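# Open incubator outer and glass doors fully

## Task

Swing the incubator's outer door and then the glass door behind it fully open, so that both stay open on their own without the robot holding them. The task fails if any flask reaches the floor, if either door is slammed open or closed, or if the robot falls over or is left leaning. At the end, release everything and back the robot away.

## Robot and tools

Robot: a Hello Robot Stretch 4 with one arm. It has an omni-wheel base, a lift that rides up a mast, a telescoping arm reaching forward, a three-joint wrist (yaw, pitch, roll) and a two-finger gripper. It stands about 1.6 m tall; the base edge lies within 0.23 m of the base origin.

Frames: the base frame sits on the floor under the base centre, x forward, y to the left, z up. hand_pose is reported in this frame and marks a point between the open fingertips; with all wrist joints at 0 its axes line up with the base frame. Treat the printed hand position as approximate. The odometry frame is the base frame as it was when the scene began; heading in base_odometry runs from -3.142 to 3.142, left positive, and counts wheel turns only, so slipping shows up as travel.

execute_actions: argument actions is a list holding one action or nothing (empty just reports state and images). An action contains base, joints, or both, plus optional pace and contact_limits; alternatively it holds only end_of_arm: "enable_torque", which re-powers any wrist or gripper motor that shut itself off. base takes a single command, always an offset from where the base last reported itself: translate_m (metres along x, forward positive, -2 to 2), strafe_m (metres sideways, left positive, -2 to 2) or rotate_rad (radians, counter-clockwise from above positive, -3.2 to 3.2). joints is one dictionary of absolute targets keyed by name: lift_m 0 to 1.2 m; arm_m 0 to 0.55 m; wrist_yaw_rad -1.134 to 4.276 (0 points ahead, positive left, 3.14 tucked back, above 3.4 the arm may block it); wrist_pitch_rad -1.117 to 4.259 (0 level, 1.57 pointing down); wrist_roll_rad -1.117 to 4.259 (0 keeps fingers level, positive turns clockwise as seen from behind); gripper_m -0.038 to 0.141 m fingertip gap (negative squeezes the tips together). Joint targets outside range are clipped and flagged; any other bad value or unknown key rejects the call with no motion. All motions in one action begin together. A joint or the base not named in an action may keep pushing toward its earlier target without the status showing it. pace is "slow", "default", "fast" or "max" (base up to 0.1/0.3/0.4/0.6 m/s and 1/2/3/4 rad/s; with the lift above 0.2 these caps shrink, down to 0.3 m/s and 1 rad/s at 1.2). contact_limits accepts only arm_m, 0 (gentlest) to 0.75 (firmest), 0.5 if omitted. cameras picks head_camera, head_left_camera, head_right_camera, wrist_camera or all; omitted or null gives all, [] gives none. Each action runs at most 15 s. If a result reports a stop, later motion, wait and finished_scene calls in that same reply are skipped.

wait: seconds 0 to 10; commands nothing and returns state and images. zoom_image: camera plus region [x0, y0, x1, y1] in pixels of that camera's latest full image, top-left origin, no more than 504 by 504. finished_scene: scene is the current scene's integer; irreversible, and it reports success.

Cameras: head_camera (420x560) looks forward and down from the mast top; turn the base to aim it. head_left_camera and head_right_camera (fisheye, 420x672) look more steeply down and show the base and arm. wrist_camera (616x392) looks along the fingers, whose tips appear near the bottom. Calibration values are given per camera and may be slightly off.

Result lines: base_status and joint_status tell how each motion ended: done; off_target (stopped short, may still push); contact_stop_at_<key> (hit something; the part holds there, though lift, arm or wheels may go slack); limit_stop_at_<name>, e.g. own_body (self-collision guard) or tilt (leaning beyond 6 degrees, lift, arm and wheels slack until upright); time_out; torque_fault (wrist motor went limp; send enable_torque). on_its_own covers anything not commanded this call; its "held at" means the held target, not the position. lidar_m lists 12 distances in metres, 30-degree sectors starting straight ahead and going counter-clockwise (4th left, 7th behind, 10th right); "-" is nothing seen or closer than 0.25 m; glass and thin legs can be missed. wrist_depth_mm is a 7x7 grid of depths, 100 to 2000 mm, read from top left. turned_by_wheels versus turned_by_imu differing by over about 0.1 rad suggests a collision or slip. base_tilt gives forward and right lean in degrees. motor_effort gives percent of maximum, peak in brackets; wheel effort positive means turning right. A firm grip at gripper_m of 0 or more shows as a clear gripper effort change; the reading itself does not prove a hold.

Tips and cautions: at the start, unfold by sending lift_m 0.4 together with wrist_yaw_rad 0. Avoid tilting the gripper up while rolled, which can trigger own_body stops. Open doors with slow paces and low arm contact limits so neither swings hard into its stop or falls shut; confirm each stays open after release. Keep flasks from being knocked out. Pushing or pulling hard with the gripper high, or driving with heavy loads and a long arm, can tip the robot. If fingertips snag on a surface, raise the lift. While you think, the robot keeps its last command. Finish by opening the gripper and moving the arm and base away.

Each tool is called after "Call:" as name([rows], argument=value, ...), one row to a line, values as JSON.

## Session

Call:
execute_actions(actions=[])

Scene clock: 0.00 s.
base_odometry: x=+0.000 y=+0.000 heading=+0.000 (m, m, rad; odometry frame)
turned_by_wheels: +0.000 (rad since the last result)
turned_by_imu: +0.000 (rad since the last result)
base_tilt: forward=-0.2 right=-0.3 (deg)
lidar_m: 1.80 2.63 1.22 1.17 1.24 1.27 1.23 1.34 1.86 2.73 2.90 1.85
base_status: not commanded
joint_positions: lift_m=+0.282 arm_m=-0.003 wrist_yaw_rad=+3.149 wrist_pitch_rad=+0.005 wrist_roll_rad=-0.013 gripper_m=+0.057
joint_status: not commanded
motor_effort: lift_m=+19 arm_m=+0 wrist_yaw_rad=+0 wrist_pitch_rad=-8 wrist_roll_rad=+1 gripper_m=-3 wheel_0=+0 wheel_1=+0 wheel_2=+0 (%)
hand_pose: x=-0.1207 y=+0.0854 z=+0.4593 quat_wxyz=(-0.004, -0.002, -0.007, +1.000) (m; base frame)
wrist_depth_mm: - 138 1366 1397 1336 1366 1366 / - 124 1366 1397 1366 1336 1366 / - 126 181 1430 1366 1308 1366 / 122 138 1366 1336 1366 1366 1397 / 1366 1366 1397 1366 1366 1336 1336 / 1397 1397 195 1366 202 1336 1366 / 1098 1042 1138 150 1098 1182 1182
pictures: head_camera, head_left_camera, head_right_camera, wrist_camera
Images, in order (width x height): head_camera 420x560, head_left_camera 420x672, head_right_camera 420x672, wrist_camera 616x392.

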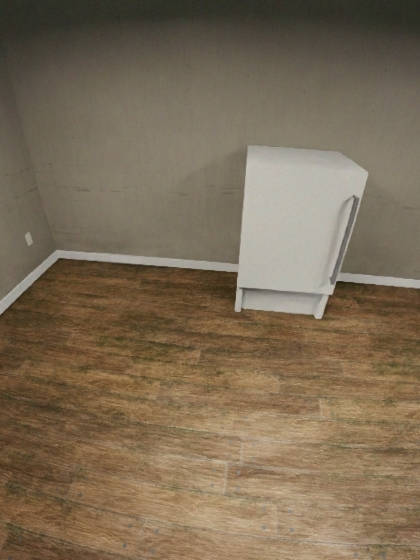

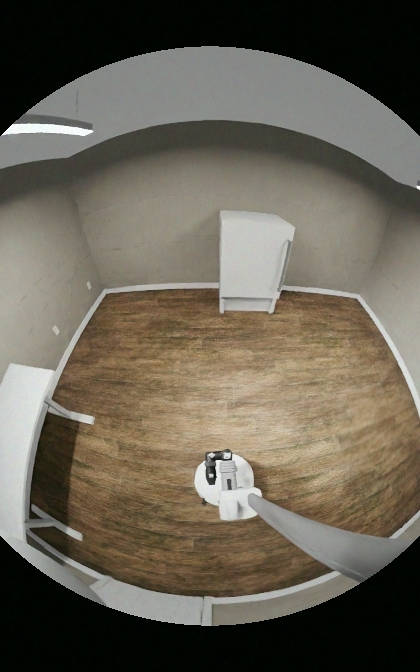

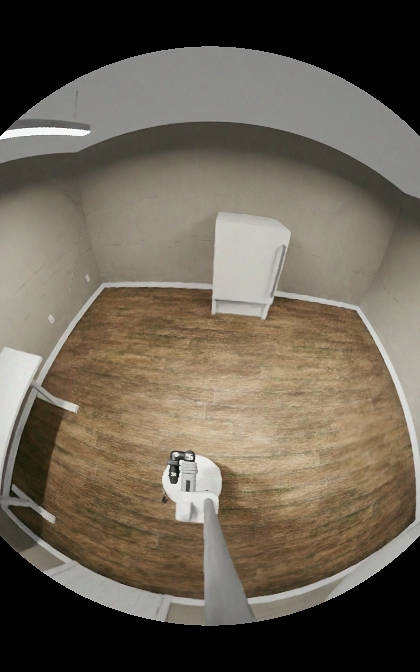

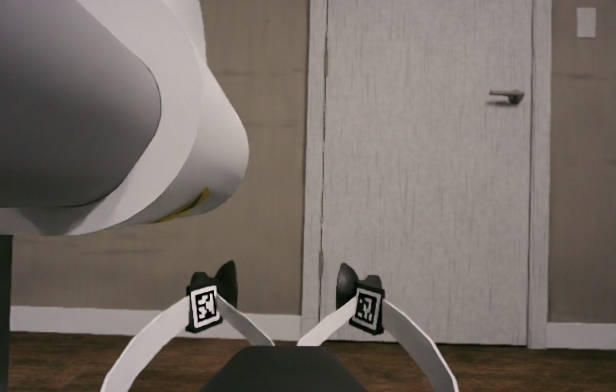

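Call:
zoom_image(camera="head_camera", region=[200, 120, 400, 340])

Region (200, 120, 400, 340) of head_camera's 420x560 image, scaled by 2.291, with more detail than that image has; it fills the left 458 columns of this view, and the rest is white.

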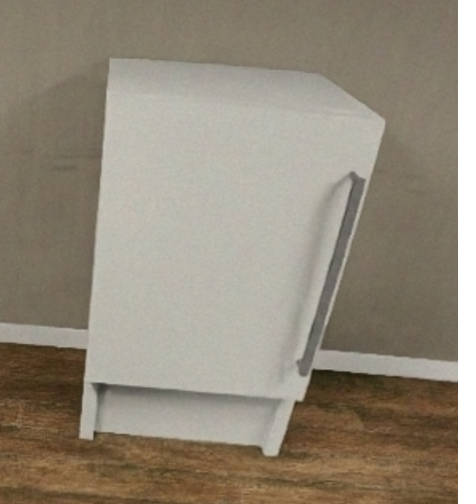

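Call:
execute_actions([
  {"base": {"translate_m": 0.8}, "joints": {"lift_m": 0.5, "wrist_yaw_rad": 0, "gripper_m": 0.1}, "pace": "fast"},
])

Scene clock: 4.03 s.
base_odometry: x=+0.800 y=+0.000 heading=+0.000 (m, m, rad; odometry frame)
turned_by_wheels: +0.000 (rad since the last result)
turned_by_imu: -0.003 (rad since the last result)
base_tilt: forward=-0.3 right=-0.3 (deg)
lidar_m: 0.99 1.78 1.96 1.20 1.23 1.71 2.03 2.18 2.85 2.79 2.25 1.03
base_status: done
joint_positions: lift_m=+0.500 arm_m=-0.003 wrist_yaw_rad=+0.000 wrist_pitch_rad=+0.005 wrist_roll_rad=-0.013 gripper_m=+0.100
joint_status: all done
motor_effort: lift_m=+22(24) arm_m=+0(0) wrist_yaw_rad=-1(3) wrist_pitch_rad=-8(8) wrist_roll_rad=+1(2) gripper_m=-1(3) wheel_0=-2(4) wheel_1=-1(4) wheel_2=+0(12) (%)
hand_pose: x=+0.4569 y=-0.0873 z=+0.6766 quat_wxyz=(+1.000, -0.007, +0.002, +0.000) (m; base frame)
wrist_depth_mm: 1464 1499 1499 798 798 788 798 / 1499 1464 1464 788 788 798 798 / 1499 1464 1464 798 778 798 788 / 1430 1499 1499 788 788 798 788 / 1464 1464 1464 798 809 778 788 / 1464 1430 1499 788 202 788 788 / 1430 1464 1464 148 788 798 778
pictures: head_camera, head_left_camera, head_right_camera, wrist_camera
camera_calibration (this result's frames):
wrist_camera: T_world_to_cam=[[-0.0437407, -0.99838, 0.0363795, -0.0996543], [0.0128203, -0.0369723, -0.999234, 0.72349], [0.998961, -0.0432408, 0.0144167, -0.240616], [0, 0, 0, 1]] pos_world=[0.226731, -0.0831483, 0.73003]
Images, in order (width x height): head_camera 420x560, head_left_camera 420x672, head_right_camera 420x672, wrist_camera 616x392.

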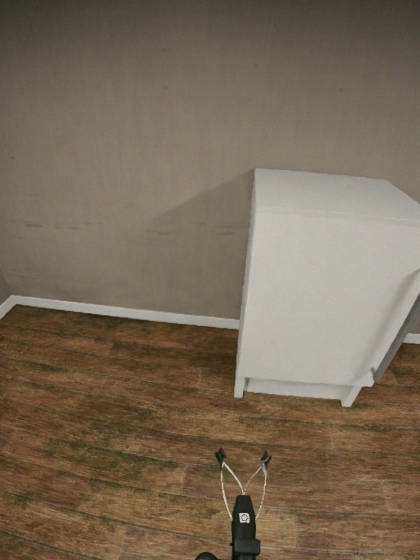

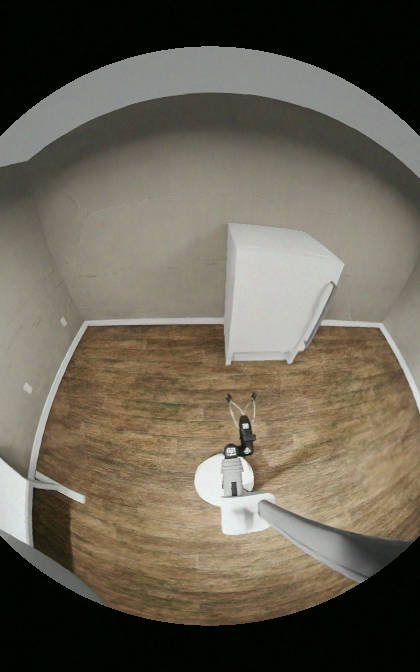

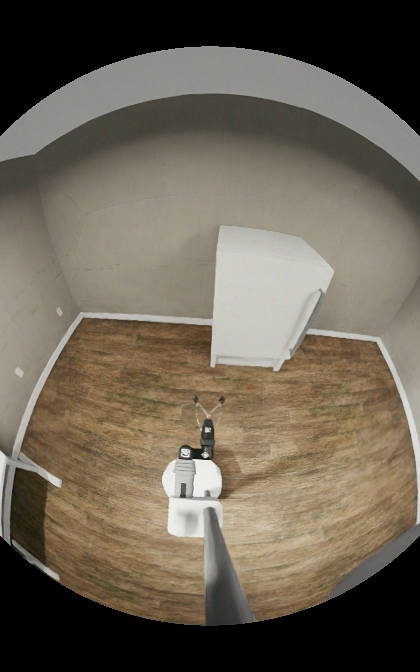

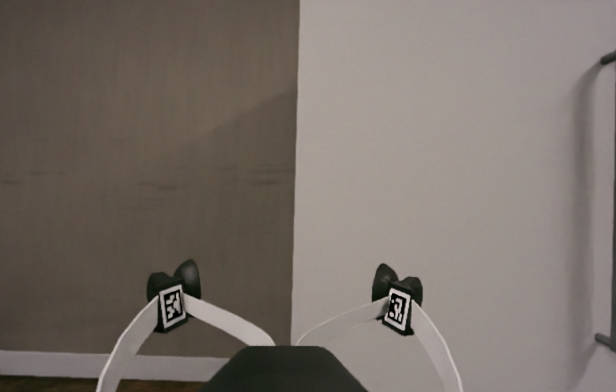

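Call:
execute_actions([
  {"base": {"rotate_rad": -0.045}, "pace": "fast"},
], cameras=[])

Call:
execute_actions([
  {"base": {"strafe_m": -0.63}, "joints": {"arm_m": 0.25, "gripper_m": 0.12}, "pace": "fast"},
])

Scene clock: 5.63 s.
base_odometry: x=+0.800 y=+0.000 heading=-0.045 (m, m, rad; odometry frame)
turned_by_wheels: -0.045 (rad since the last result)
turned_by_imu: -0.046 (rad since the last result)
base_tilt: forward=-0.3 right=-0.3 (deg)
lidar_m: 1.00 1.74 2.00 1.22 1.19 1.65 2.04 2.15 2.89 2.79 2.35 1.03
base_status: done
joint_positions: lift_m=+0.500 arm_m=-0.003 wrist_yaw_rad=+0.000 wrist_pitch_rad=+0.005 wrist_roll_rad=-0.013 gripper_m=+0.100
joint_status: not commanded
motor_effort: lift_m=+22(22) arm_m=-1(1) wrist_yaw_rad=+0(2) wrist_pitch_rad=-8(8) wrist_roll_rad=+2(2) gripper_m=-2(2) wheel_0=+2(1) wheel_1=+1(0) wheel_2=-1(5) (%)
hand_pose: x=+0.4568 y=-0.0874 z=+0.6766 quat_wxyz=(+1.000, -0.007, +0.002, +0.000) (m; base frame)
wrist_depth_mm: 1397 1430 1464 798 798 831 820 / 1430 1464 1430 798 809 820 831 / 1464 1430 1430 788 798 809 820 / 1430 1397 1464 798 809 809 820 / 1464 1397 1397 798 809 820 831 / 1397 1464 1464 788 202 809 809 / 1397 1430 1430 148 809 809 820
pictures: none
No camera images: the call's "cameras" was empty. Leave "cameras" out to get every camera's image.

Scene clock: 8.43 s.
base_odometry: x=+0.772 y=-0.629 heading=-0.045 (m, m, rad; odometry frame)
turned_by_wheels: +0.000 (rad since the last result)
turned_by_imu: +0.003 (rad since the last result)
base_tilt: forward=-0.2 right=-0.4 (deg)
lidar_m: 0.92 1.04 2.41 1.82 1.85 2.15 2.06 2.12 2.24 2.15 2.25 1.71
base_status: done
joint_positions: lift_m=+0.500 arm_m=+0.249 wrist_yaw_rad=+0.000 wrist_pitch_rad=+0.005 wrist_roll_rad=-0.013 gripper_m=+0.120
joint_status: all done
motor_effort: lift_m=+22(22) arm_m=+6(8) wrist_yaw_rad=-1(1) wrist_pitch_rad=-7(8) wrist_roll_rad=+1(2) gripper_m=-1(1) wheel_0=+0(11) wheel_1=+2(9) wheel_2=+1(1) (%)
hand_pose: x=+0.7083 y=-0.0874 z=+0.6766 quat_wxyz=(+1.000, -0.007, +0.002, +0.000) (m; base frame)
wrist_depth_mm: 521 521 535 535 1229 1229 1281 / 521 530 530 535 1229 1229 1229 / 521 525 525 535 1182 1255 1229 / 521 525 530 530 1182 1229 1229 / 521 530 530 530 1229 1229 1308 / 517 207 525 530 204 1229 1229 / 517 521 535 144 1229 1229 1255
pictures: head_camera, head_left_camera, head_right_camera, wrist_camera
camera_calibration (this result's frames):
wrist_camera: T_world_to_cam=[[-0.0439421, -0.998372, 0.0363765, -0.08857], [0.0128762, -0.0369746, -0.999233, 0.720255], [0.998951, -0.0434401, 0.01448, -0.491833], [0, 0, 0, 1]] pos_world=[0.478151, -0.0831599, 0.730047]
Images, in order (width x height): head_camera 420x560, head_left_camera 420x672, head_right_camera 420x672, wrist_camera 616x392.

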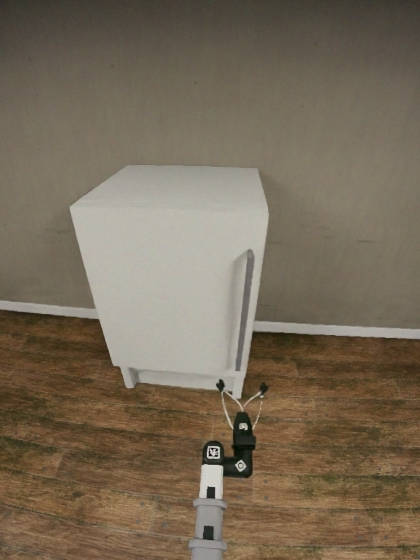

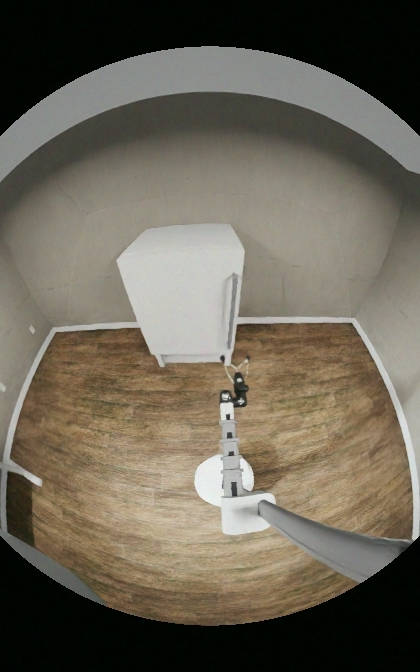

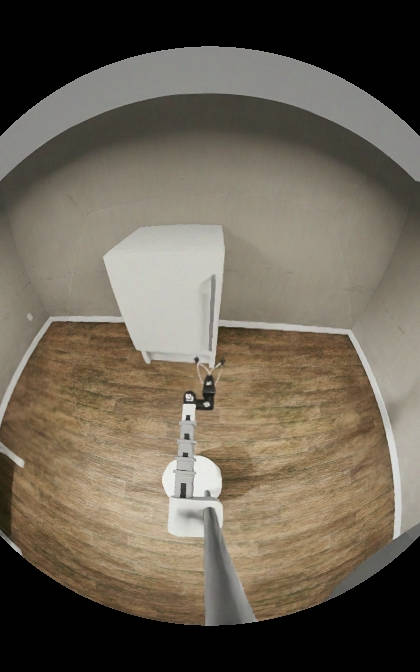

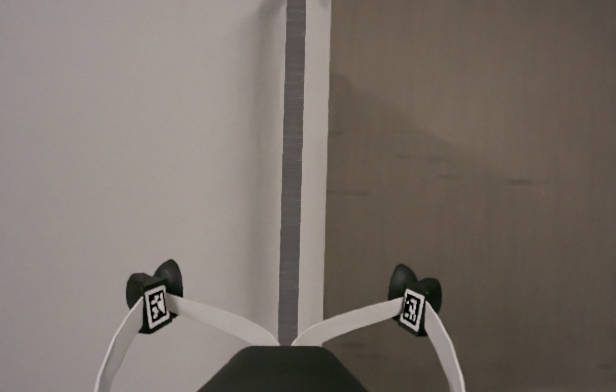

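Call:
execute_actions([
  {"joints": {"arm_m": 0.45, "gripper_m": 0.09}, "pace": "fast", "contact_limits": {"arm_m": 0.2}},
], cameras=["wrist_camera", "head_camera"])

Scene clock: 10.13 s.
base_odometry: x=+0.772 y=-0.629 heading=-0.045 (m, m, rad; odometry frame)
turned_by_wheels: +0.000 (rad since the last result)
turned_by_imu: +0.000 (rad since the last result)
base_tilt: forward=-0.2 right=-0.4 (deg)
lidar_m: 0.92 1.03 2.41 1.80 1.88 2.14 2.07 2.13 2.23 2.17 2.24 1.72
base_status: not commanded
joint_positions: lift_m=+0.500 arm_m=+0.449 wrist_yaw_rad=+0.000 wrist_pitch_rad=+0.005 wrist_roll_rad=-0.013 gripper_m=+0.090
joint_status: all done
motor_effort: lift_m=+22(22) arm_m=+6(6) wrist_yaw_rad=-1(1) wrist_pitch_rad=-7(8) wrist_roll_rad=+1(1) gripper_m=-2(2) wheel_0=+0(0) wheel_1=+2(2) wheel_2=+1(1) (%)
contact_limits: arm_m 0.2
hand_pose: x=+0.9083 y=-0.0874 z=+0.6766 quat_wxyz=(+1.000, -0.007, +0.002, +0.000) (m; base frame)
wrist_depth_mm: 325 329 330 332 1025 1008 1042 / 327 327 329 334 1042 1025 1060 / 324 330 330 334 1042 1025 1042 / 324 327 332 330 1008 1042 1025 / 327 329 329 330 1008 1025 1008 / 325 327 215 264 206 1025 1042 / 322 327 329 147 1008 1025 1060
pictures: head_camera, wrist_camera
camera_calibration (this result's frames):
wrist_camera: T_world_to_cam=[[-0.0438801, -0.998374, 0.0363768, -0.0798209], [0.0128715, -0.0369738, -0.999233, 0.717683], [0.998954, -0.0433782, 0.0144729, -0.691606], [0, 0, 0, 1]] pos_world=[0.678143, -0.0831563, 0.730046]
Images, in order (width x height): head_camera 420x560, wrist_camera 616x392.

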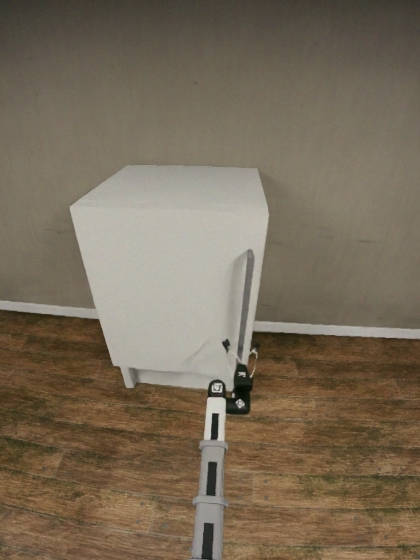

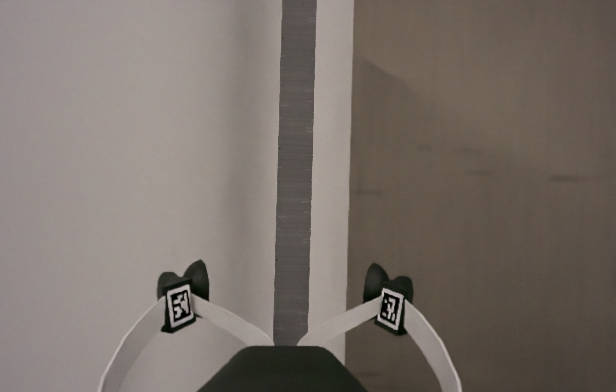

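Call:
execute_actions([
  {"joints": {"arm_m": 0.5}, "contact_limits": {"arm_m": 0.2}},
], cameras=[])

Call:
execute_actions([
  {"joints": {"gripper_m": 0.0}},
], cameras=["wrist_camera"])

Scene clock: 11.37 s.
base_odometry: x=+0.772 y=-0.629 heading=-0.045 (m, m, rad; odometry frame)
turned_by_wheels: +0.000 (rad since the last result)
turned_by_imu: +0.000 (rad since the last result)
base_tilt: forward=-0.2 right=-0.3 (deg)
lidar_m: 0.90 1.03 2.41 1.82 1.86 2.15 2.04 2.14 2.23 2.16 2.27 1.71
base_status: not commanded
joint_positions: lift_m=+0.500 arm_m=+0.499 wrist_yaw_rad=+0.000 wrist_pitch_rad=+0.005 wrist_roll_rad=-0.013 gripper_m=+0.090
joint_status: all done
motor_effort: lift_m=+22(22) arm_m=+6(2) wrist_yaw_rad=+1(0) wrist_pitch_rad=-7(7) wrist_roll_rad=+2(1) gripper_m=-3(4) wheel_0=+0(0) wheel_1=+2(2) wheel_2=+1(1) (%)
contact_limits: arm_m 0.2
hand_pose: x=+0.9582 y=-0.0874 z=+0.6766 quat_wxyz=(+1.000, -0.007, +0.002, +0.000) (m; base frame)
wrist_depth_mm: 276 281 283 215 976 960 991 / 276 279 283 282 960 976 991 / 276 281 282 282 976 976 976 / 277 279 281 282 960 976 976 / 276 279 281 282 946 976 991 / 274 277 214 213 206 960 960 / 277 278 281 148 960 976 960
pictures: none
No camera images: the call's "cameras" was empty. Leave "cameras" out to get every camera's image.

Scene clock: 13.07 s.
base_odometry: x=+0.772 y=-0.629 heading=-0.045 (m, m, rad; odometry frame)
turned_by_wheels: +0.000 (rad since the last result)
turned_by_imu: -0.001 (rad since the last result)
base_tilt: forward=-0.2 right=-0.3 (deg)
lidar_m: 0.94 1.05 2.42 1.82 1.86 2.14 2.06 2.14 2.23 2.15 2.26 1.72
base_status: not commanded
joint_positions: lift_m=+0.500 arm_m=+0.500 wrist_yaw_rad=+0.001 wrist_pitch_rad=+0.005 wrist_roll_rad=-0.013 gripper_m=+0.001
joint_status: all done
motor_effort: lift_m=+22(22) arm_m=+2(6) wrist_yaw_rad=-4(5) wrist_pitch_rad=-8(8) wrist_roll_rad=+1(1) gripper_m=-22(21) wheel_0=-2(3) wheel_1=-1(2) wheel_2=+1(1) (%)
hand_pose: x=+0.9592 y=-0.0870 z=+0.6766 quat_wxyz=(+1.000, -0.007, +0.002, +0.001) (m; base frame)
wrist_depth_mm: 274 278 279 282 960 960 976 / 274 279 278 283 960 976 960 / 274 277 279 282 946 960 991 / 276 277 278 281 946 976 991 / 273 277 281 212 960 960 991 / 272 276 187 211 946 976 991 / 273 274 278 211 976 976 976
pictures: wrist_camera
camera_calibration (this result's frames):
wrist_camera: T_world_to_cam=[[-0.042783, -0.998422, 0.0363845, -0.0783329], [0.0127341, -0.0369598, -0.999236, 0.717123], [0.999003, -0.042287, 0.0142952, -0.742262], [0, 0, 0, 1]] pos_world=[0.729039, -0.0830925, 0.730036]
Images, in order (width x height): wrist_camera 616x392.

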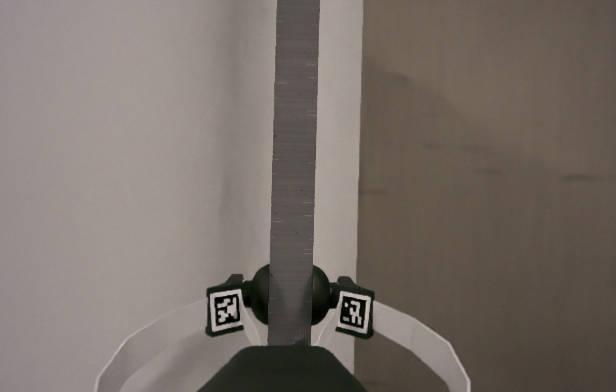

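Call:
execute_actions([
  {"base": {"strafe_m": 0.02}, "joints": {"arm_m": 0.4}, "pace": "slow"},
], cameras=["wrist_camera", "head_camera"])

Scene clock: 16.00 s.
base_odometry: x=+0.773 y=-0.609 heading=-0.045 (m, m, rad; odometry frame)
turned_by_wheels: +0.000 (rad since the last result)
turned_by_imu: -0.001 (rad since the last result)
base_tilt: forward=-0.3 right=-0.3 (deg)
lidar_m: 0.94 1.03 2.41 1.78 1.83 2.13 2.05 2.13 2.26 2.17 2.27 1.72
base_status: done
joint_positions: lift_m=+0.500 arm_m=+0.401 wrist_yaw_rad=+0.000 wrist_pitch_rad=+0.005 wrist_roll_rad=-0.013 gripper_m=+0.000
joint_status: all done
motor_effort: lift_m=+22(22) arm_m=-7(15) wrist_yaw_rad=+0(35) wrist_pitch_rad=-8(8) wrist_roll_rad=+1(1) gripper_m=-6(21) wheel_0=-2(18) wheel_1=-1(9) wheel_2=+0(6) (%)
hand_pose: x=+0.8605 y=-0.0874 z=+0.6766 quat_wxyz=(+1.000, -0.007, +0.003, +0.000) (m; base frame)
wrist_depth_mm: 373 375 377 384 1078 1098 1098 / 373 377 379 382 1042 1078 1060 / 370 377 379 382 1060 1060 1098 / 370 379 379 382 1042 1078 1078 / 368 375 382 379 1060 1060 1078 / 368 375 188 204 1078 1078 1060 / 370 375 377 310 609 1078 1098
pictures: head_camera, wrist_camera
camera_calibration (this result's frames):
wrist_camera: T_world_to_cam=[[-0.04416, -0.998362, 0.0363846, -0.08176], [0.0126826, -0.0369774, -0.999236, 0.718407], [0.998944, -0.0436648, 0.0142947, -0.64381], [0, 0, 0, 1]] pos_world=[0.630409, -0.0831731, 0.730036]
Images, in order (width x height): head_camera 420x560, wrist_camera 616x392.

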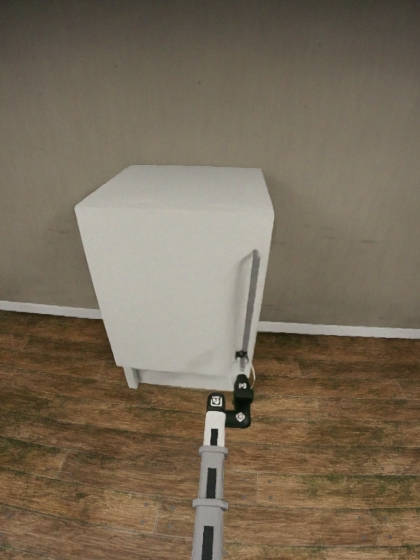

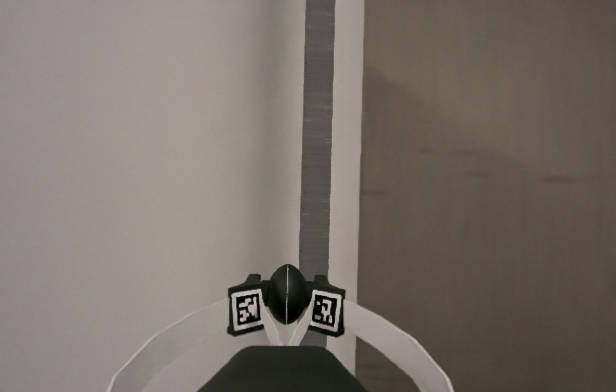

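Call:
execute_actions([
  {"base": {"strafe_m": -0.02}, "joints": {"gripper_m": 0.08}},
], cameras=[])

Call:
execute_actions([
  {"joints": {"arm_m": 0.53}, "contact_limits": {"arm_m": 0.1}},
], cameras=["wrist_camera"])

Scene clock: 17.97 s.
base_odometry: x=+0.772 y=-0.629 heading=-0.045 (m, m, rad; odometry frame)
turned_by_wheels: +0.000 (rad since the last result)
turned_by_imu: +0.000 (rad since the last result)
base_tilt: forward=-0.3 right=-0.3 (deg)
lidar_m: 0.92 1.04 2.40 1.84 1.87 2.14 2.05 2.13 2.25 2.16 2.25 1.72
base_status: done
joint_positions: lift_m=+0.500 arm_m=+0.401 wrist_yaw_rad=+0.000 wrist_pitch_rad=+0.005 wrist_roll_rad=-0.013 gripper_m=+0.080
joint_status: all done
motor_effort: lift_m=+22(22) arm_m=-6(7) wrist_yaw_rad=+0(0) wrist_pitch_rad=-8(8) wrist_roll_rad=+1(2) gripper_m=-4(7) wheel_0=+0(7) wheel_1=+2(4) wheel_2=+0(2) (%)
hand_pose: x=+0.8605 y=-0.0874 z=+0.6766 quat_wxyz=(+1.000, -0.007, +0.003, +0.000) (m; base frame)
wrist_depth_mm: 373 377 379 382 1042 1060 1078 / 370 379 377 379 1060 1098 1042 / 373 375 379 382 1060 1060 1060 / 373 375 379 382 1078 1078 1078 / 373 375 379 382 1060 1060 1078 / 368 375 214 382 208 1078 1078 / 370 373 377 147 1078 1078 1060
pictures: none
No camera images: the call's "cameras" was empty. Leave "cameras" out to get every camera's image.

Scene clock: 19.40 s.
base_odometry: x=+0.772 y=-0.629 heading=-0.045 (m, m, rad; odometry frame)
turned_by_wheels: +0.000 (rad since the last result)
turned_by_imu: +0.000 (rad since the last result)
base_tilt: forward=-0.2 right=-0.2 (deg)
lidar_m: 0.93 1.04 2.42 1.82 1.88 2.14 2.06 2.13 2.23 2.16 2.27 1.72
base_status: not commanded
joint_positions: lift_m=+0.500 arm_m=+0.529 wrist_yaw_rad=+0.000 wrist_pitch_rad=+0.005 wrist_roll_rad=-0.013 gripper_m=+0.080
joint_status: all done
motor_effort: lift_m=+22(22) arm_m=+6(9) wrist_yaw_rad=-1(0) wrist_pitch_rad=-8(8) wrist_roll_rad=+2(2) gripper_m=-2(2) wheel_0=+0(0) wheel_1=+2(1) wheel_2=+0(0) (%)
contact_limits: arm_m 0.1
hand_pose: x=+0.9882 y=-0.0874 z=+0.6766 quat_wxyz=(+1.000, -0.007, +0.002, +0.000) (m; base frame)
wrist_depth_mm: 247 250 252 184 931 946 976 / 247 250 253 184 931 931 946 / 246 249 252 184 946 946 960 / 247 249 252 185 931 946 946 / 247 248 251 184 931 946 946 / 248 247 214 183 208 931 946 / 246 249 251 147 931 946 946
pictures: wrist_camera
camera_calibration (this result's frames):
wrist_camera: T_world_to_cam=[[-0.0440032, -0.998369, 0.0363794, -0.0762276], [0.0128069, -0.0369754, -0.999234, 0.7167], [0.998949, -0.0435036, 0.014413, -0.771445], [0, 0, 0, 1]] pos_world=[0.758101, -0.0831636, 0.730043]
Images, in order (width x height): wrist_camera 616x392.

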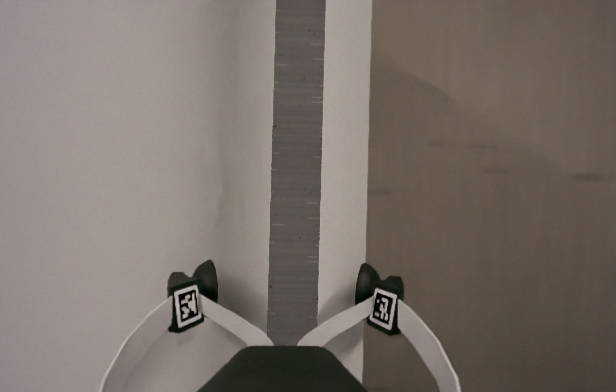

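Call:
execute_actions([
  {"joints": {"gripper_m": -0.038}},
], cameras=["wrist_camera"])

Scene clock: 21.37 s.
base_odometry: x=+0.772 y=-0.629 heading=-0.045 (m, m, rad; odometry frame)
turned_by_wheels: +0.000 (rad since the last result)
turned_by_imu: +0.000 (rad since the last result)
base_tilt: forward=-0.2 right=-0.4 (deg)
lidar_m: 0.91 1.04 2.40 1.81 1.87 2.13 2.06 2.12 2.24 2.15 2.27 1.71
base_status: not commanded
joint_positions: lift_m=+0.500 arm_m=+0.530 wrist_yaw_rad=+0.002 wrist_pitch_rad=+0.005 wrist_roll_rad=-0.013 gripper_m=-0.037
joint_status: all done
motor_effort: lift_m=+22(22) arm_m=+1(6) wrist_yaw_rad=-7(15) wrist_pitch_rad=-8(9) wrist_roll_rad=+2(1) gripper_m=-19(17) wheel_0=+3(3) wheel_1=+0(1) wheel_2=+2(4) (%)
hand_pose: x=+0.9894 y=-0.0868 z=+0.6766 quat_wxyz=(+1.000, -0.007, +0.002, +0.001) (m; base frame)
wrist_depth_mm: 237 239 239 170 931 960 960 / 237 237 241 170 917 946 946 / 237 238 240 169 917 931 946 / 236 238 240 170 904 946 960 / 237 238 238 170 931 946 946 / 237 237 181 169 931 946 946 / 236 236 237 168 931 931 931
pictures: wrist_camera
camera_calibration (this result's frames):
wrist_camera: T_world_to_cam=[[-0.0419185, -0.998458, 0.0363806, -0.0776456], [0.0128796, -0.0369496, -0.999234, 0.716636], [0.999038, -0.0414178, 0.0144087, -0.772495], [0, 0, 0, 1]] pos_world=[0.759267, -0.0830416, 0.730043]
Images, in order (width x height): wrist_camera 616x392.

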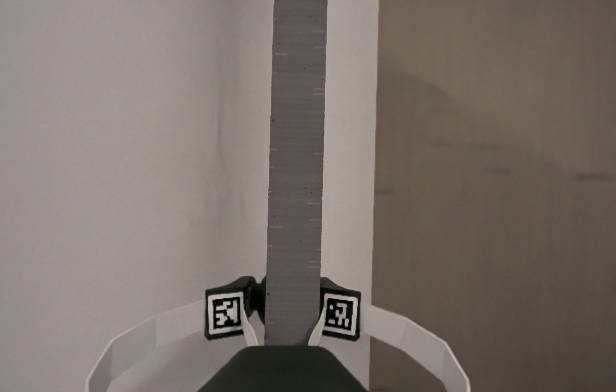

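Call:
execute_actions([
  {"joints": {"arm_m": 0.45}, "pace": "slow"},
], cameras=["wrist_camera", "head_camera"])

Scene clock: 24.77 s.
base_odometry: x=+0.772 y=-0.629 heading=-0.043 (m, m, rad; odometry frame)
turned_by_wheels: +0.002 (rad since the last result)
turned_by_imu: +0.002 (rad since the last result)
base_tilt: forward=-0.2 right=-0.4 (deg)
lidar_m: 0.85 1.01 2.42 1.83 1.86 2.13 2.06 2.14 2.25 2.14 2.26 1.72
base_status: not commanded
joint_positions: lift_m=+0.500 arm_m=+0.451 wrist_yaw_rad=+0.014 wrist_pitch_rad=+0.005 wrist_roll_rad=-0.013 gripper_m=-0.037
joint_status: all done
on_its_own: wrist_yaw_rad is at rest, and its effort (-40) is outside its rest range (-13 to +13)
motor_effort: lift_m=+22(22) arm_m=-8(10) wrist_yaw_rad=-40(40) wrist_pitch_rad=-7(8) wrist_roll_rad=+3(2) gripper_m=-21(20) wheel_0=+11(12) wheel_1=+6(6) wheel_2=+10(10) (%)
hand_pose: x=+0.9119 y=-0.0834 z=+0.6766 quat_wxyz=(+1.000, -0.007, +0.002, +0.007) (m; base frame)
wrist_depth_mm: 260 252 243 178 991 991 991 / 259 253 244 182 1008 1008 1008 / 259 250 243 187 1008 991 991 / 258 251 243 231 1025 1008 1008 / 258 251 241 232 1008 1025 1025 / 258 250 176 182 991 1008 1025 / 258 246 242 165 228 991 991
pictures: head_camera, wrist_camera
camera_calibration (this result's frames):
wrist_camera: T_world_to_cam=[[-0.0302796, -0.998879, 0.0363818, -0.0881783], [0.0132967, -0.0367978, -0.999234, 0.717387], [0.999453, -0.0297727, 0.0143961, -0.694352], [0, 0, 0, 1]] pos_world=[0.681763, -0.0823539, 0.730042]
Images, in order (width x height): head_camera 420x560, wrist_camera 616x392.

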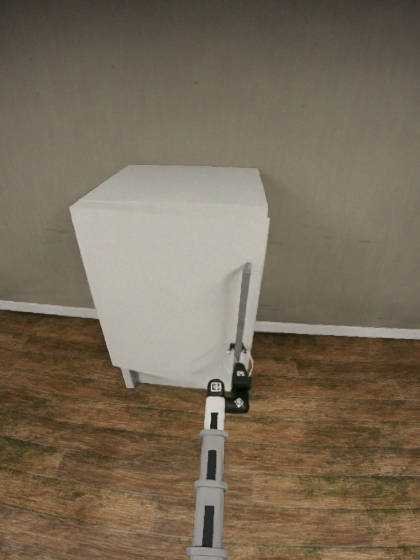

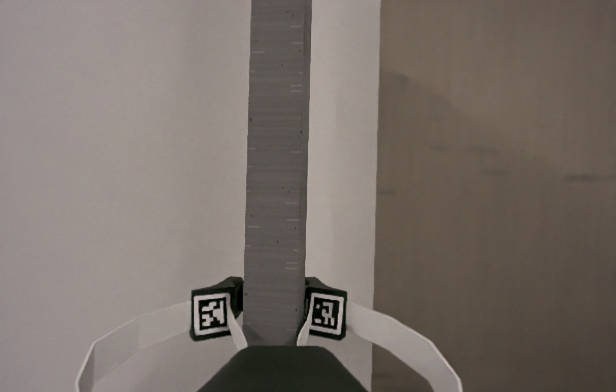

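Call:
execute_actions([
  {"base": {"strafe_m": 0.045}, "joints": {"arm_m": 0.37}},
], cameras=["wrist_camera", "head_camera"])

Scene clock: 26.43 s.
base_odometry: x=+0.774 y=-0.584 heading=-0.043 (m, m, rad; odometry frame)
turned_by_wheels: +0.000 (rad since the last result)
turned_by_imu: +0.000 (rad since the last result)
base_tilt: forward=-0.3 right=-0.3 (deg)
lidar_m: 0.76 0.95 2.41 1.78 1.81 2.12 2.07 2.14 2.28 2.20 2.30 1.71
base_status: done
joint_positions: lift_m=+0.500 arm_m=+0.371 wrist_yaw_rad=+0.001 wrist_pitch_rad=+0.005 wrist_roll_rad=-0.013 gripper_m=-0.037
joint_status: all done
motor_effort: lift_m=+22(22) arm_m=-6(8) wrist_yaw_rad=-2(42) wrist_pitch_rad=-8(8) wrist_roll_rad=+2(1) gripper_m=-19(20) wheel_0=+2(10) wheel_1=+1(7) wheel_2=+0(11) (%)
hand_pose: x=+0.8306 y=-0.0872 z=+0.6765 quat_wxyz=(+1.000, -0.007, +0.003, +0.000) (m; base frame)
wrist_depth_mm: 289 268 252 169 230 1078 1098 / 287 268 252 169 229 1078 1138 / 287 270 252 169 229 1118 1138 / 285 267 251 168 229 1098 1118 / 285 266 250 169 1118 1118 1098 / 286 267 178 167 227 1118 1098 / 286 258 252 167 227 1078 1098
pictures: head_camera, wrist_camera
camera_calibration (this result's frames):
wrist_camera: T_world_to_cam=[[-0.04322, -0.998402, 0.0363956, -0.083605], [0.0124893, -0.0369668, -0.999238, 0.718895], [0.998988, -0.0427326, 0.014067, -0.613637], [0, 0, 0, 1]] pos_world=[0.600424, -0.0831185, 0.730023]
Images, in order (width x height): head_camera 420x560, wrist_camera 616x392.

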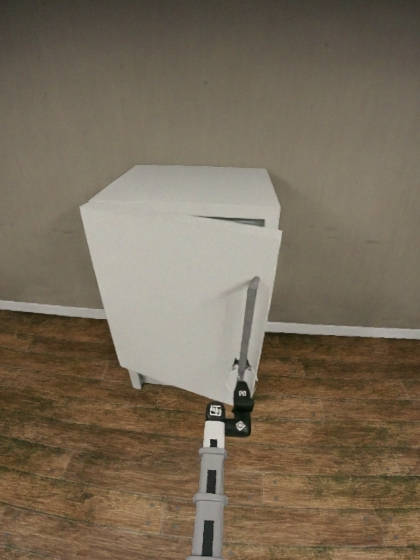

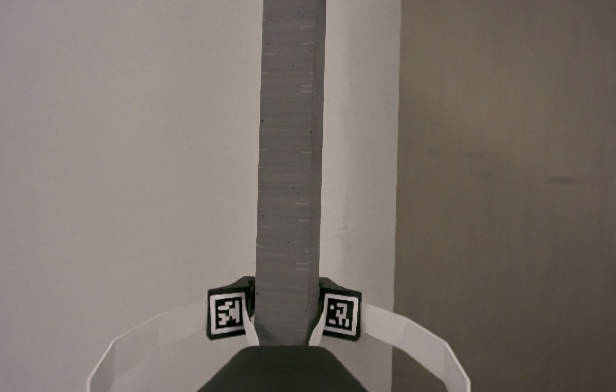

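Call:
execute_actions([
  {"base": {"strafe_m": 0.05}, "joints": {"arm_m": 0.27}},
], cameras=["wrist_camera"])

Scene clock: 27.87 s.
base_odometry: x=+0.776 y=-0.534 heading=-0.043 (m, m, rad; odometry frame)
turned_by_wheels: +0.000 (rad since the last result)
turned_by_imu: +0.000 (rad since the last result)
base_tilt: forward=-0.2 right=-0.3 (deg)
lidar_m: 0.65 0.93 2.43 1.71 1.76 2.12 2.06 2.14 2.34 2.26 2.34 1.73
base_status: done
joint_positions: lift_m=+0.500 arm_m=+0.271 wrist_yaw_rad=+0.004 wrist_pitch_rad=+0.005 wrist_roll_rad=-0.013 gripper_m=-0.037
joint_status: all done
motor_effort: lift_m=+22(22) arm_m=-7(7) wrist_yaw_rad=-13(17) wrist_pitch_rad=-8(10) wrist_roll_rad=+2(1) gripper_m=-19(20) wheel_0=+3(12) wheel_1=-1(4) wheel_2=+3(2) (%)
hand_pose: x=+0.7310 y=-0.0861 z=+0.6765 quat_wxyz=(+1.000, -0.007, +0.003, +0.002) (m; base frame)
wrist_depth_mm: 351 303 265 170 222 1205 1182 / 349 301 265 171 220 1205 1229 / 343 300 264 172 220 1182 1229 / 347 298 264 174 220 1205 1182 / 343 297 263 175 220 1182 1205 / 342 297 177 176 219 1182 1205 / 342 279 266 164 216 1205 1205
pictures: wrist_camera
camera_calibration (this result's frames):
wrist_camera: T_world_to_cam=[[-0.0395997, -0.998553, 0.0363913, -0.089518], [0.012765, -0.0369225, -0.999237, 0.720019], [0.999134, -0.0391049, 0.0142086, -0.514057], [0, 0, 0, 1]] pos_world=[0.500876, -0.0829057, 0.730031]
Images, in order (width x height): wrist_camera 616x392.

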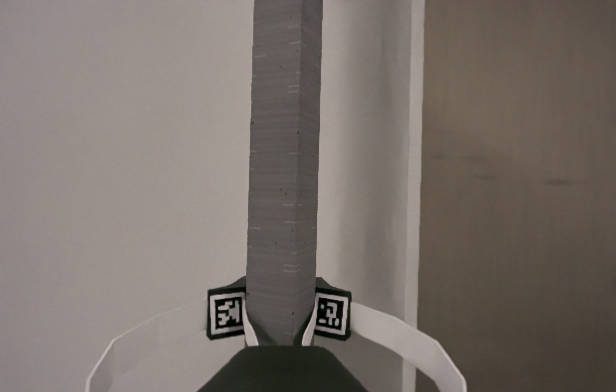

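Call:
execute_actions([
  {"base": {"strafe_m": 0.08}, "joints": {"arm_m": 0.17}},
], cameras=["wrist_camera", "head_camera"])

Scene clock: 29.50 s.
base_odometry: x=+0.779 y=-0.454 heading=-0.042 (m, m, rad; odometry frame)
turned_by_wheels: +0.001 (rad since the last result)
turned_by_imu: +0.001 (rad since the last result)
base_tilt: forward=-0.2 right=-0.3 (deg)
lidar_m: 0.55 0.94 2.43 1.63 1.69 2.11 2.06 2.12 2.42 2.34 2.36 0.61
base_status: done
joint_positions: lift_m=+0.500 arm_m=+0.171 wrist_yaw_rad=+0.006 wrist_pitch_rad=+0.006 wrist_roll_rad=-0.013 gripper_m=-0.037
joint_status: all done
on_its_own: wrist_yaw_rad is at rest, and its effort (-19) is outside its rest range (-13 to +13)
motor_effort: lift_m=+22(22) arm_m=-8(10) wrist_yaw_rad=-19(21) wrist_pitch_rad=-10(10) wrist_roll_rad=+1(1) gripper_m=-19(19) wheel_0=+4(4) wheel_1=+1(11) wheel_2=+4(6) (%)
hand_pose: x=+0.6313 y=-0.0856 z=+0.6764 quat_wxyz=(+1.000, -0.007, +0.003, +0.003) (m; base frame)
wrist_depth_mm: 500 366 290 170 206 1308 1308 / 492 362 291 171 206 1308 1281 / 488 362 287 172 207 1336 1308 / 480 359 287 173 208 1281 1308 / 484 357 286 173 207 1308 1308 / 473 357 175 175 198 1336 1308 / 477 319 293 161 201 1281 1281
pictures: head_camera, wrist_camera
camera_calibration (this result's frames):
wrist_camera: T_world_to_cam=[[-0.0378623, -0.998619, 0.0364176, -0.0940872], [0.0122407, -0.0369045, -0.999244, 0.721479], [0.999208, -0.0373879, 0.0136211, -0.413851], [0, 0, 0, 1]] pos_world=[0.40113, -0.0828045, 0.729997]
Images, in order (width x height): head_camera 420x560, wrist_camera 616x392.

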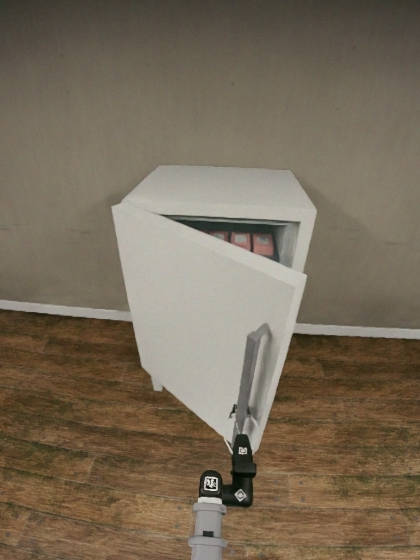

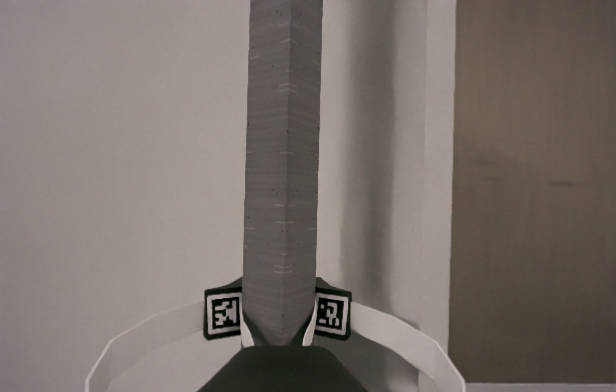

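Call:
execute_actions([
  {"joints": {"gripper_m": 0.05}},
], cameras=["wrist_camera"])

Scene clock: 31.40 s.
base_odometry: x=+0.779 y=-0.454 heading=-0.042 (m, m, rad; odometry frame)
turned_by_wheels: +0.000 (rad since the last result)
turned_by_imu: -0.001 (rad since the last result)
base_tilt: forward=-0.3 right=-0.3 (deg)
lidar_m: 0.59 0.92 2.41 1.64 1.68 2.11 2.07 2.15 2.41 2.33 2.33 0.64
base_status: not commanded
joint_positions: lift_m=+0.500 arm_m=+0.171 wrist_yaw_rad=+0.000 wrist_pitch_rad=+0.005 wrist_roll_rad=-0.013 gripper_m=+0.050
joint_status: all done
motor_effort: lift_m=+22(22) arm_m=-6(8) wrist_yaw_rad=-1(18) wrist_pitch_rad=-9(10) wrist_roll_rad=+2(3) gripper_m=-5(20) wheel_0=+2(4) wheel_1=+1(1) wheel_2=+2(4) (%)
hand_pose: x=+0.6305 y=-0.0873 z=+0.6765 quat_wxyz=(+1.000, -0.007, +0.003, +0.000) (m; base frame)
wrist_depth_mm: 500 394 322 195 237 1308 1308 / 496 392 324 194 238 1336 1366 / 496 387 319 193 236 1336 1308 / 488 389 317 193 236 1308 1308 / 488 382 317 195 236 1308 1366 / 484 384 191 196 227 1281 1336 / 484 355 322 151 234 1308 1308
pictures: wrist_camera
camera_calibration (this result's frames):
wrist_camera: T_world_to_cam=[[-0.0436708, -0.998383, 0.0363983, -0.0920963], [0.0124484, -0.0369741, -0.999239, 0.721407], [0.998968, -0.0431845, 0.0140429, -0.413826], [0, 0, 0, 1]] pos_world=[0.400397, -0.0831448, 0.730021]
Images, in order (width x height): wrist_camera 616x392.

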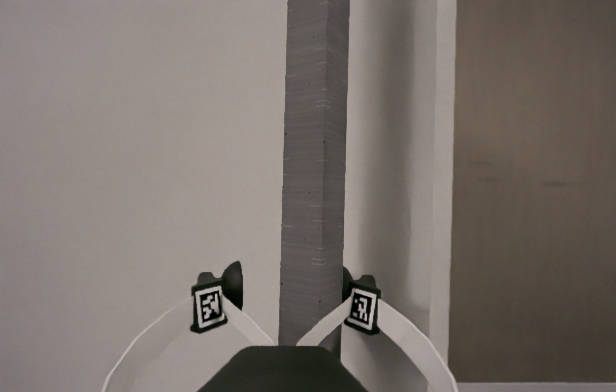

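Call:
execute_actions([
  {"joints": {"arm_m": 0.05}},
], cameras=["wrist_camera", "head_camera"])

Scene clock: 32.90 s.
base_odometry: x=+0.779 y=-0.454 heading=-0.042 (m, m, rad; odometry frame)
turned_by_wheels: +0.000 (rad since the last result)
turned_by_imu: +0.000 (rad since the last result)
base_tilt: forward=-0.4 right=-0.3 (deg)
lidar_m: 0.54 0.92 2.42 1.65 1.68 2.12 2.05 2.13 2.42 2.33 2.31 0.61
base_status: not commanded
joint_positions: lift_m=+0.500 arm_m=+0.051 wrist_yaw_rad=+0.000 wrist_pitch_rad=+0.005 wrist_roll_rad=-0.013 gripper_m=+0.050
joint_status: all done
motor_effort: lift_m=+22(22) arm_m=-6(7) wrist_yaw_rad=+0(6) wrist_pitch_rad=-8(9) wrist_roll_rad=+2(2) gripper_m=-3(7) wheel_0=+0(2) wheel_1=+1(1) wheel_2=+2(2) (%)
hand_pose: x=+0.5105 y=-0.0874 z=+0.6766 quat_wxyz=(+1.000, -0.007, +0.003, +0.000) (m; base frame)
wrist_depth_mm: 715 500 379 307 798 1464 1464 / 715 492 377 307 798 1397 1430 / 699 484 267 307 798 1464 1464 / 691 488 267 304 1366 1430 1464 / 683 484 268 304 1397 1430 1430 / 683 480 192 304 798 1464 1499 / 668 439 382 150 330 1397 1464
pictures: head_camera, wrist_camera
camera_calibration (this result's frames):
wrist_camera: T_world_to_cam=[[-0.0440369, -0.998367, 0.0363885, -0.0972469], [0.0126553, -0.0369784, -0.999236, 0.722852], [0.99895, -0.0435428, 0.0142631, -0.294139], [0, 0, 0, 1]] pos_world=[0.2804, -0.0831658, 0.730034]
Images, in order (width x height): head_camera 420x560, wrist_camera 616x392.

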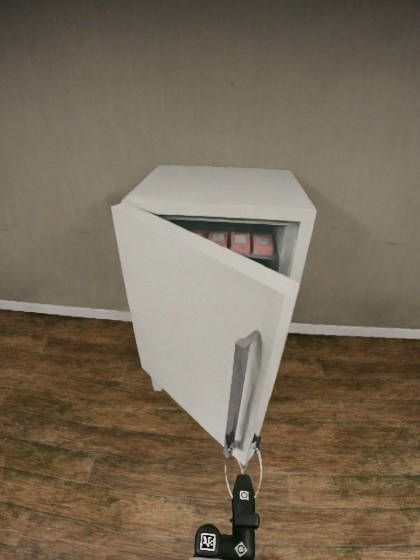

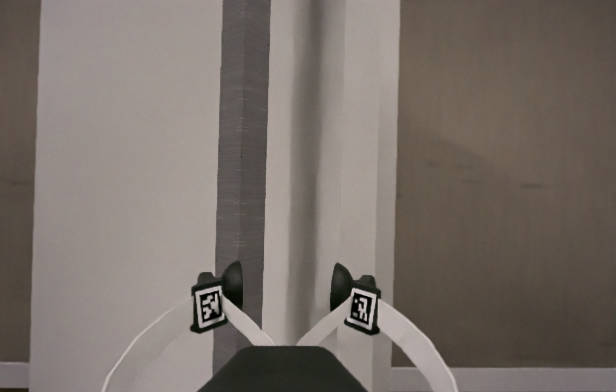

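Call:
execute_actions([
  {"base": {"strafe_m": -0.23}, "joints": {"gripper_m": 0.0}, "pace": "fast"},
], cameras=["head_camera", "head_left_camera"])

Scene clock: 35.67 s.
base_odometry: x=+0.770 y=-0.684 heading=-0.043 (m, m, rad; odometry frame)
turned_by_wheels: +0.000 (rad since the last result)
turned_by_imu: +0.001 (rad since the last result)
base_tilt: forward=-0.2 right=-0.3 (deg)
lidar_m: 0.55 0.56 2.43 1.87 1.91 2.16 2.06 2.14 2.16 2.11 2.21 1.73
base_status: done
joint_positions: lift_m=+0.500 arm_m=+0.051 wrist_yaw_rad=+0.000 wrist_pitch_rad=+0.005 wrist_roll_rad=-0.013 gripper_m=+0.000
joint_status: all done
motor_effort: lift_m=+21(22) arm_m=-6(7) wrist_yaw_rad=-1(1) wrist_pitch_rad=-8(8) wrist_roll_rad=+1(2) gripper_m=-7(9) wheel_0=-2(10) wheel_1=+0(10) wheel_2=+2(2) (%)
hand_pose: x=+0.5105 y=-0.0874 z=+0.6766 quat_wxyz=(+1.000, -0.007, +0.003, +0.000) (m; base frame)
wrist_depth_mm: 289 809 842 1430 1430 1397 1397 / 289 854 1025 1430 1397 1430 1397 / 290 1138 1255 1397 1397 1430 1430 / 291 1255 1281 1430 1397 1430 1464 / 291 878 1281 1397 1397 1430 1397 / 291 1008 187 204 1430 1397 1430 / 290 309 831 778 788 1430 1397
pictures: head_camera, head_left_camera
Images, in order (width x height): head_camera 420x560, head_left_camera 420x672.

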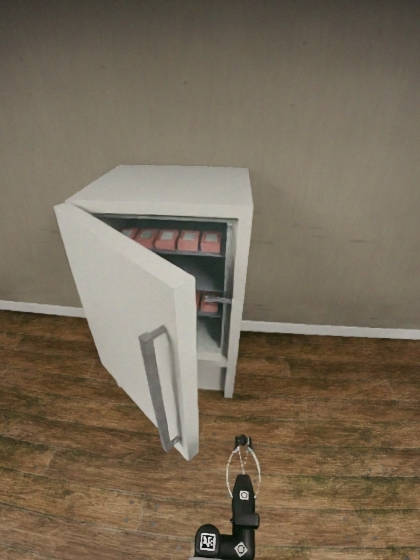

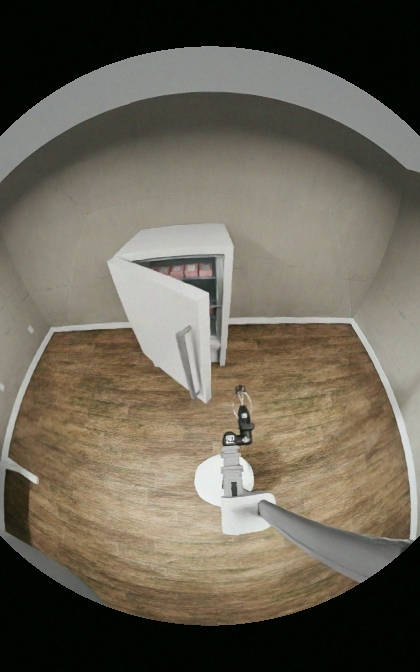

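Call:
execute_actions([
  {"joints": {"arm_m": 0.5}, "pace": "fast", "contact_limits": {"arm_m": 0.2}},
], cameras=["head_camera", "wrist_camera"])

Scene clock: 37.90 s.
base_odometry: x=+0.770 y=-0.684 heading=-0.043 (m, m, rad; odometry frame)
turned_by_wheels: +0.000 (rad since the last result)
turned_by_imu: +0.000 (rad since the last result)
base_tilt: forward=-0.3 right=-0.3 (deg)
lidar_m: 0.55 0.55 2.41 1.88 1.92 2.15 2.08 2.14 2.18 2.09 2.21 1.72
base_status: not commanded
joint_positions: lift_m=+0.500 arm_m=+0.499 wrist_yaw_rad=+0.000 wrist_pitch_rad=+0.005 wrist_roll_rad=-0.013 gripper_m=+0.000
joint_status: all done
motor_effort: lift_m=+21(22) arm_m=+6(5) wrist_yaw_rad=-1(1) wrist_pitch_rad=-7(8) wrist_roll_rad=+0(3) gripper_m=-7(5) wheel_0=-2(2) wheel_1=+0(0) wheel_2=+1(1) (%)
contact_limits: arm_m 0.2
hand_pose: x=+0.9583 y=-0.0874 z=+0.6766 quat_wxyz=(+1.000, -0.007, +0.002, +0.000) (m; base frame)
wrist_depth_mm: 466 455 394 960 991 976 991 / 707 683 392 931 960 991 976 / 820 831 389 960 960 976 991 / 809 809 389 960 960 960 976 / 788 820 392 946 960 976 991 / 442 445 188 204 960 960 976 / 715 647 389 343 559 976 976
pictures: head_camera, wrist_camera
camera_calibration (this result's frames):
wrist_camera: T_world_to_cam=[[-0.0438953, -0.998374, 0.0363778, -0.0776172], [0.0129058, -0.0369765, -0.999233, 0.71703], [0.998953, -0.0433921, 0.0145079, -0.741594], [0, 0, 0, 1]] pos_world=[0.728156, -0.083157, 0.730063]
Images, in order (width x height): head_camera 420x560, wrist_camera 616x392.

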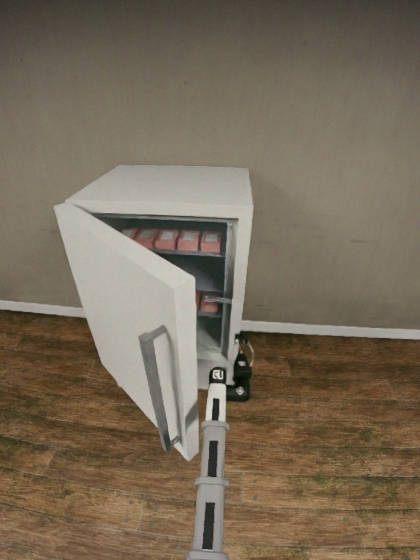

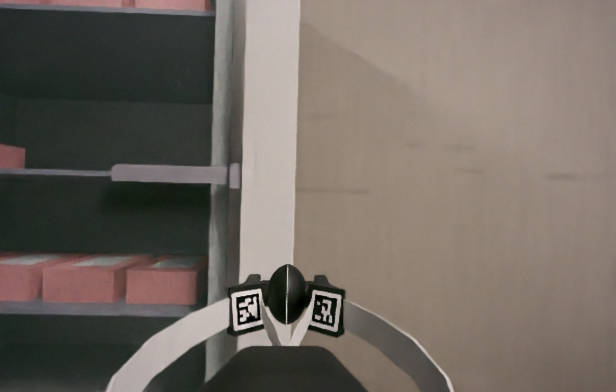

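Call:
execute_actions([
  {"base": {"strafe_m": 0.5}},
], cameras=["head_camera", "head_left_camera"])

Scene clock: 41.13 s.
base_odometry: x=+0.792 y=-0.185 heading=-0.044 (m, m, rad; odometry frame)
turned_by_wheels: -0.002 (rad since the last result)
turned_by_imu: -0.484 (rad since the last result)
base_tilt: forward=-0.2 right=-0.4 (deg)
lidar_m: 0.30 0.26 0.95 2.32 1.55 1.57 2.22 2.17 2.31 2.51 2.46 2.03
base_status: done
joint_positions: lift_m=+0.500 arm_m=+0.499 wrist_yaw_rad=+0.000 wrist_pitch_rad=+0.005 wrist_roll_rad=-0.013 gripper_m=+0.000
joint_status: not commanded
motor_effort: lift_m=+19(22) arm_m=+8(18) wrist_yaw_rad=+1(10) wrist_pitch_rad=-8(15) wrist_roll_rad=+3(2) gripper_m=-5(6) wheel_0=-12(27) wheel_1=+3(13) wheel_2=-10(27) (%)
hand_pose: x=+0.9580 y=-0.0874 z=+0.6768 quat_wxyz=(+1.000, -0.007, +0.002, +0.000) (m; base frame)
wrist_depth_mm: 317 303 960 1060 1229 1464 1756 / 320 304 931 1098 1281 1464 1756 / 314 303 960 1098 1255 1499 1756 / 315 304 960 1078 1205 1499 1808 / 315 304 946 1078 1255 1499 1808 / 312 304 187 203 1255 1537 1756 / 310 291 931 1042 668 1464 1661
pictures: head_camera, head_left_camera
Images, in order (width x height): head_camera 420x560, head_left_camera 420x672.

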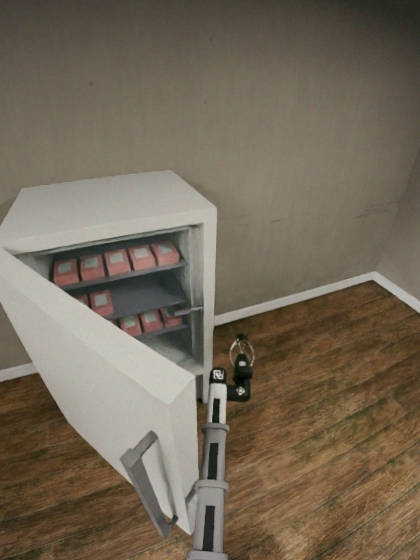

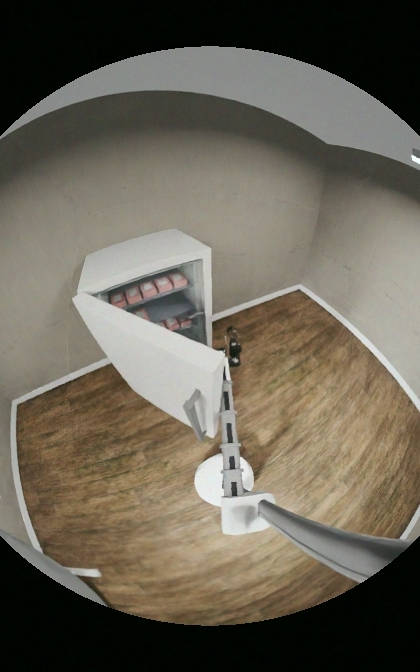

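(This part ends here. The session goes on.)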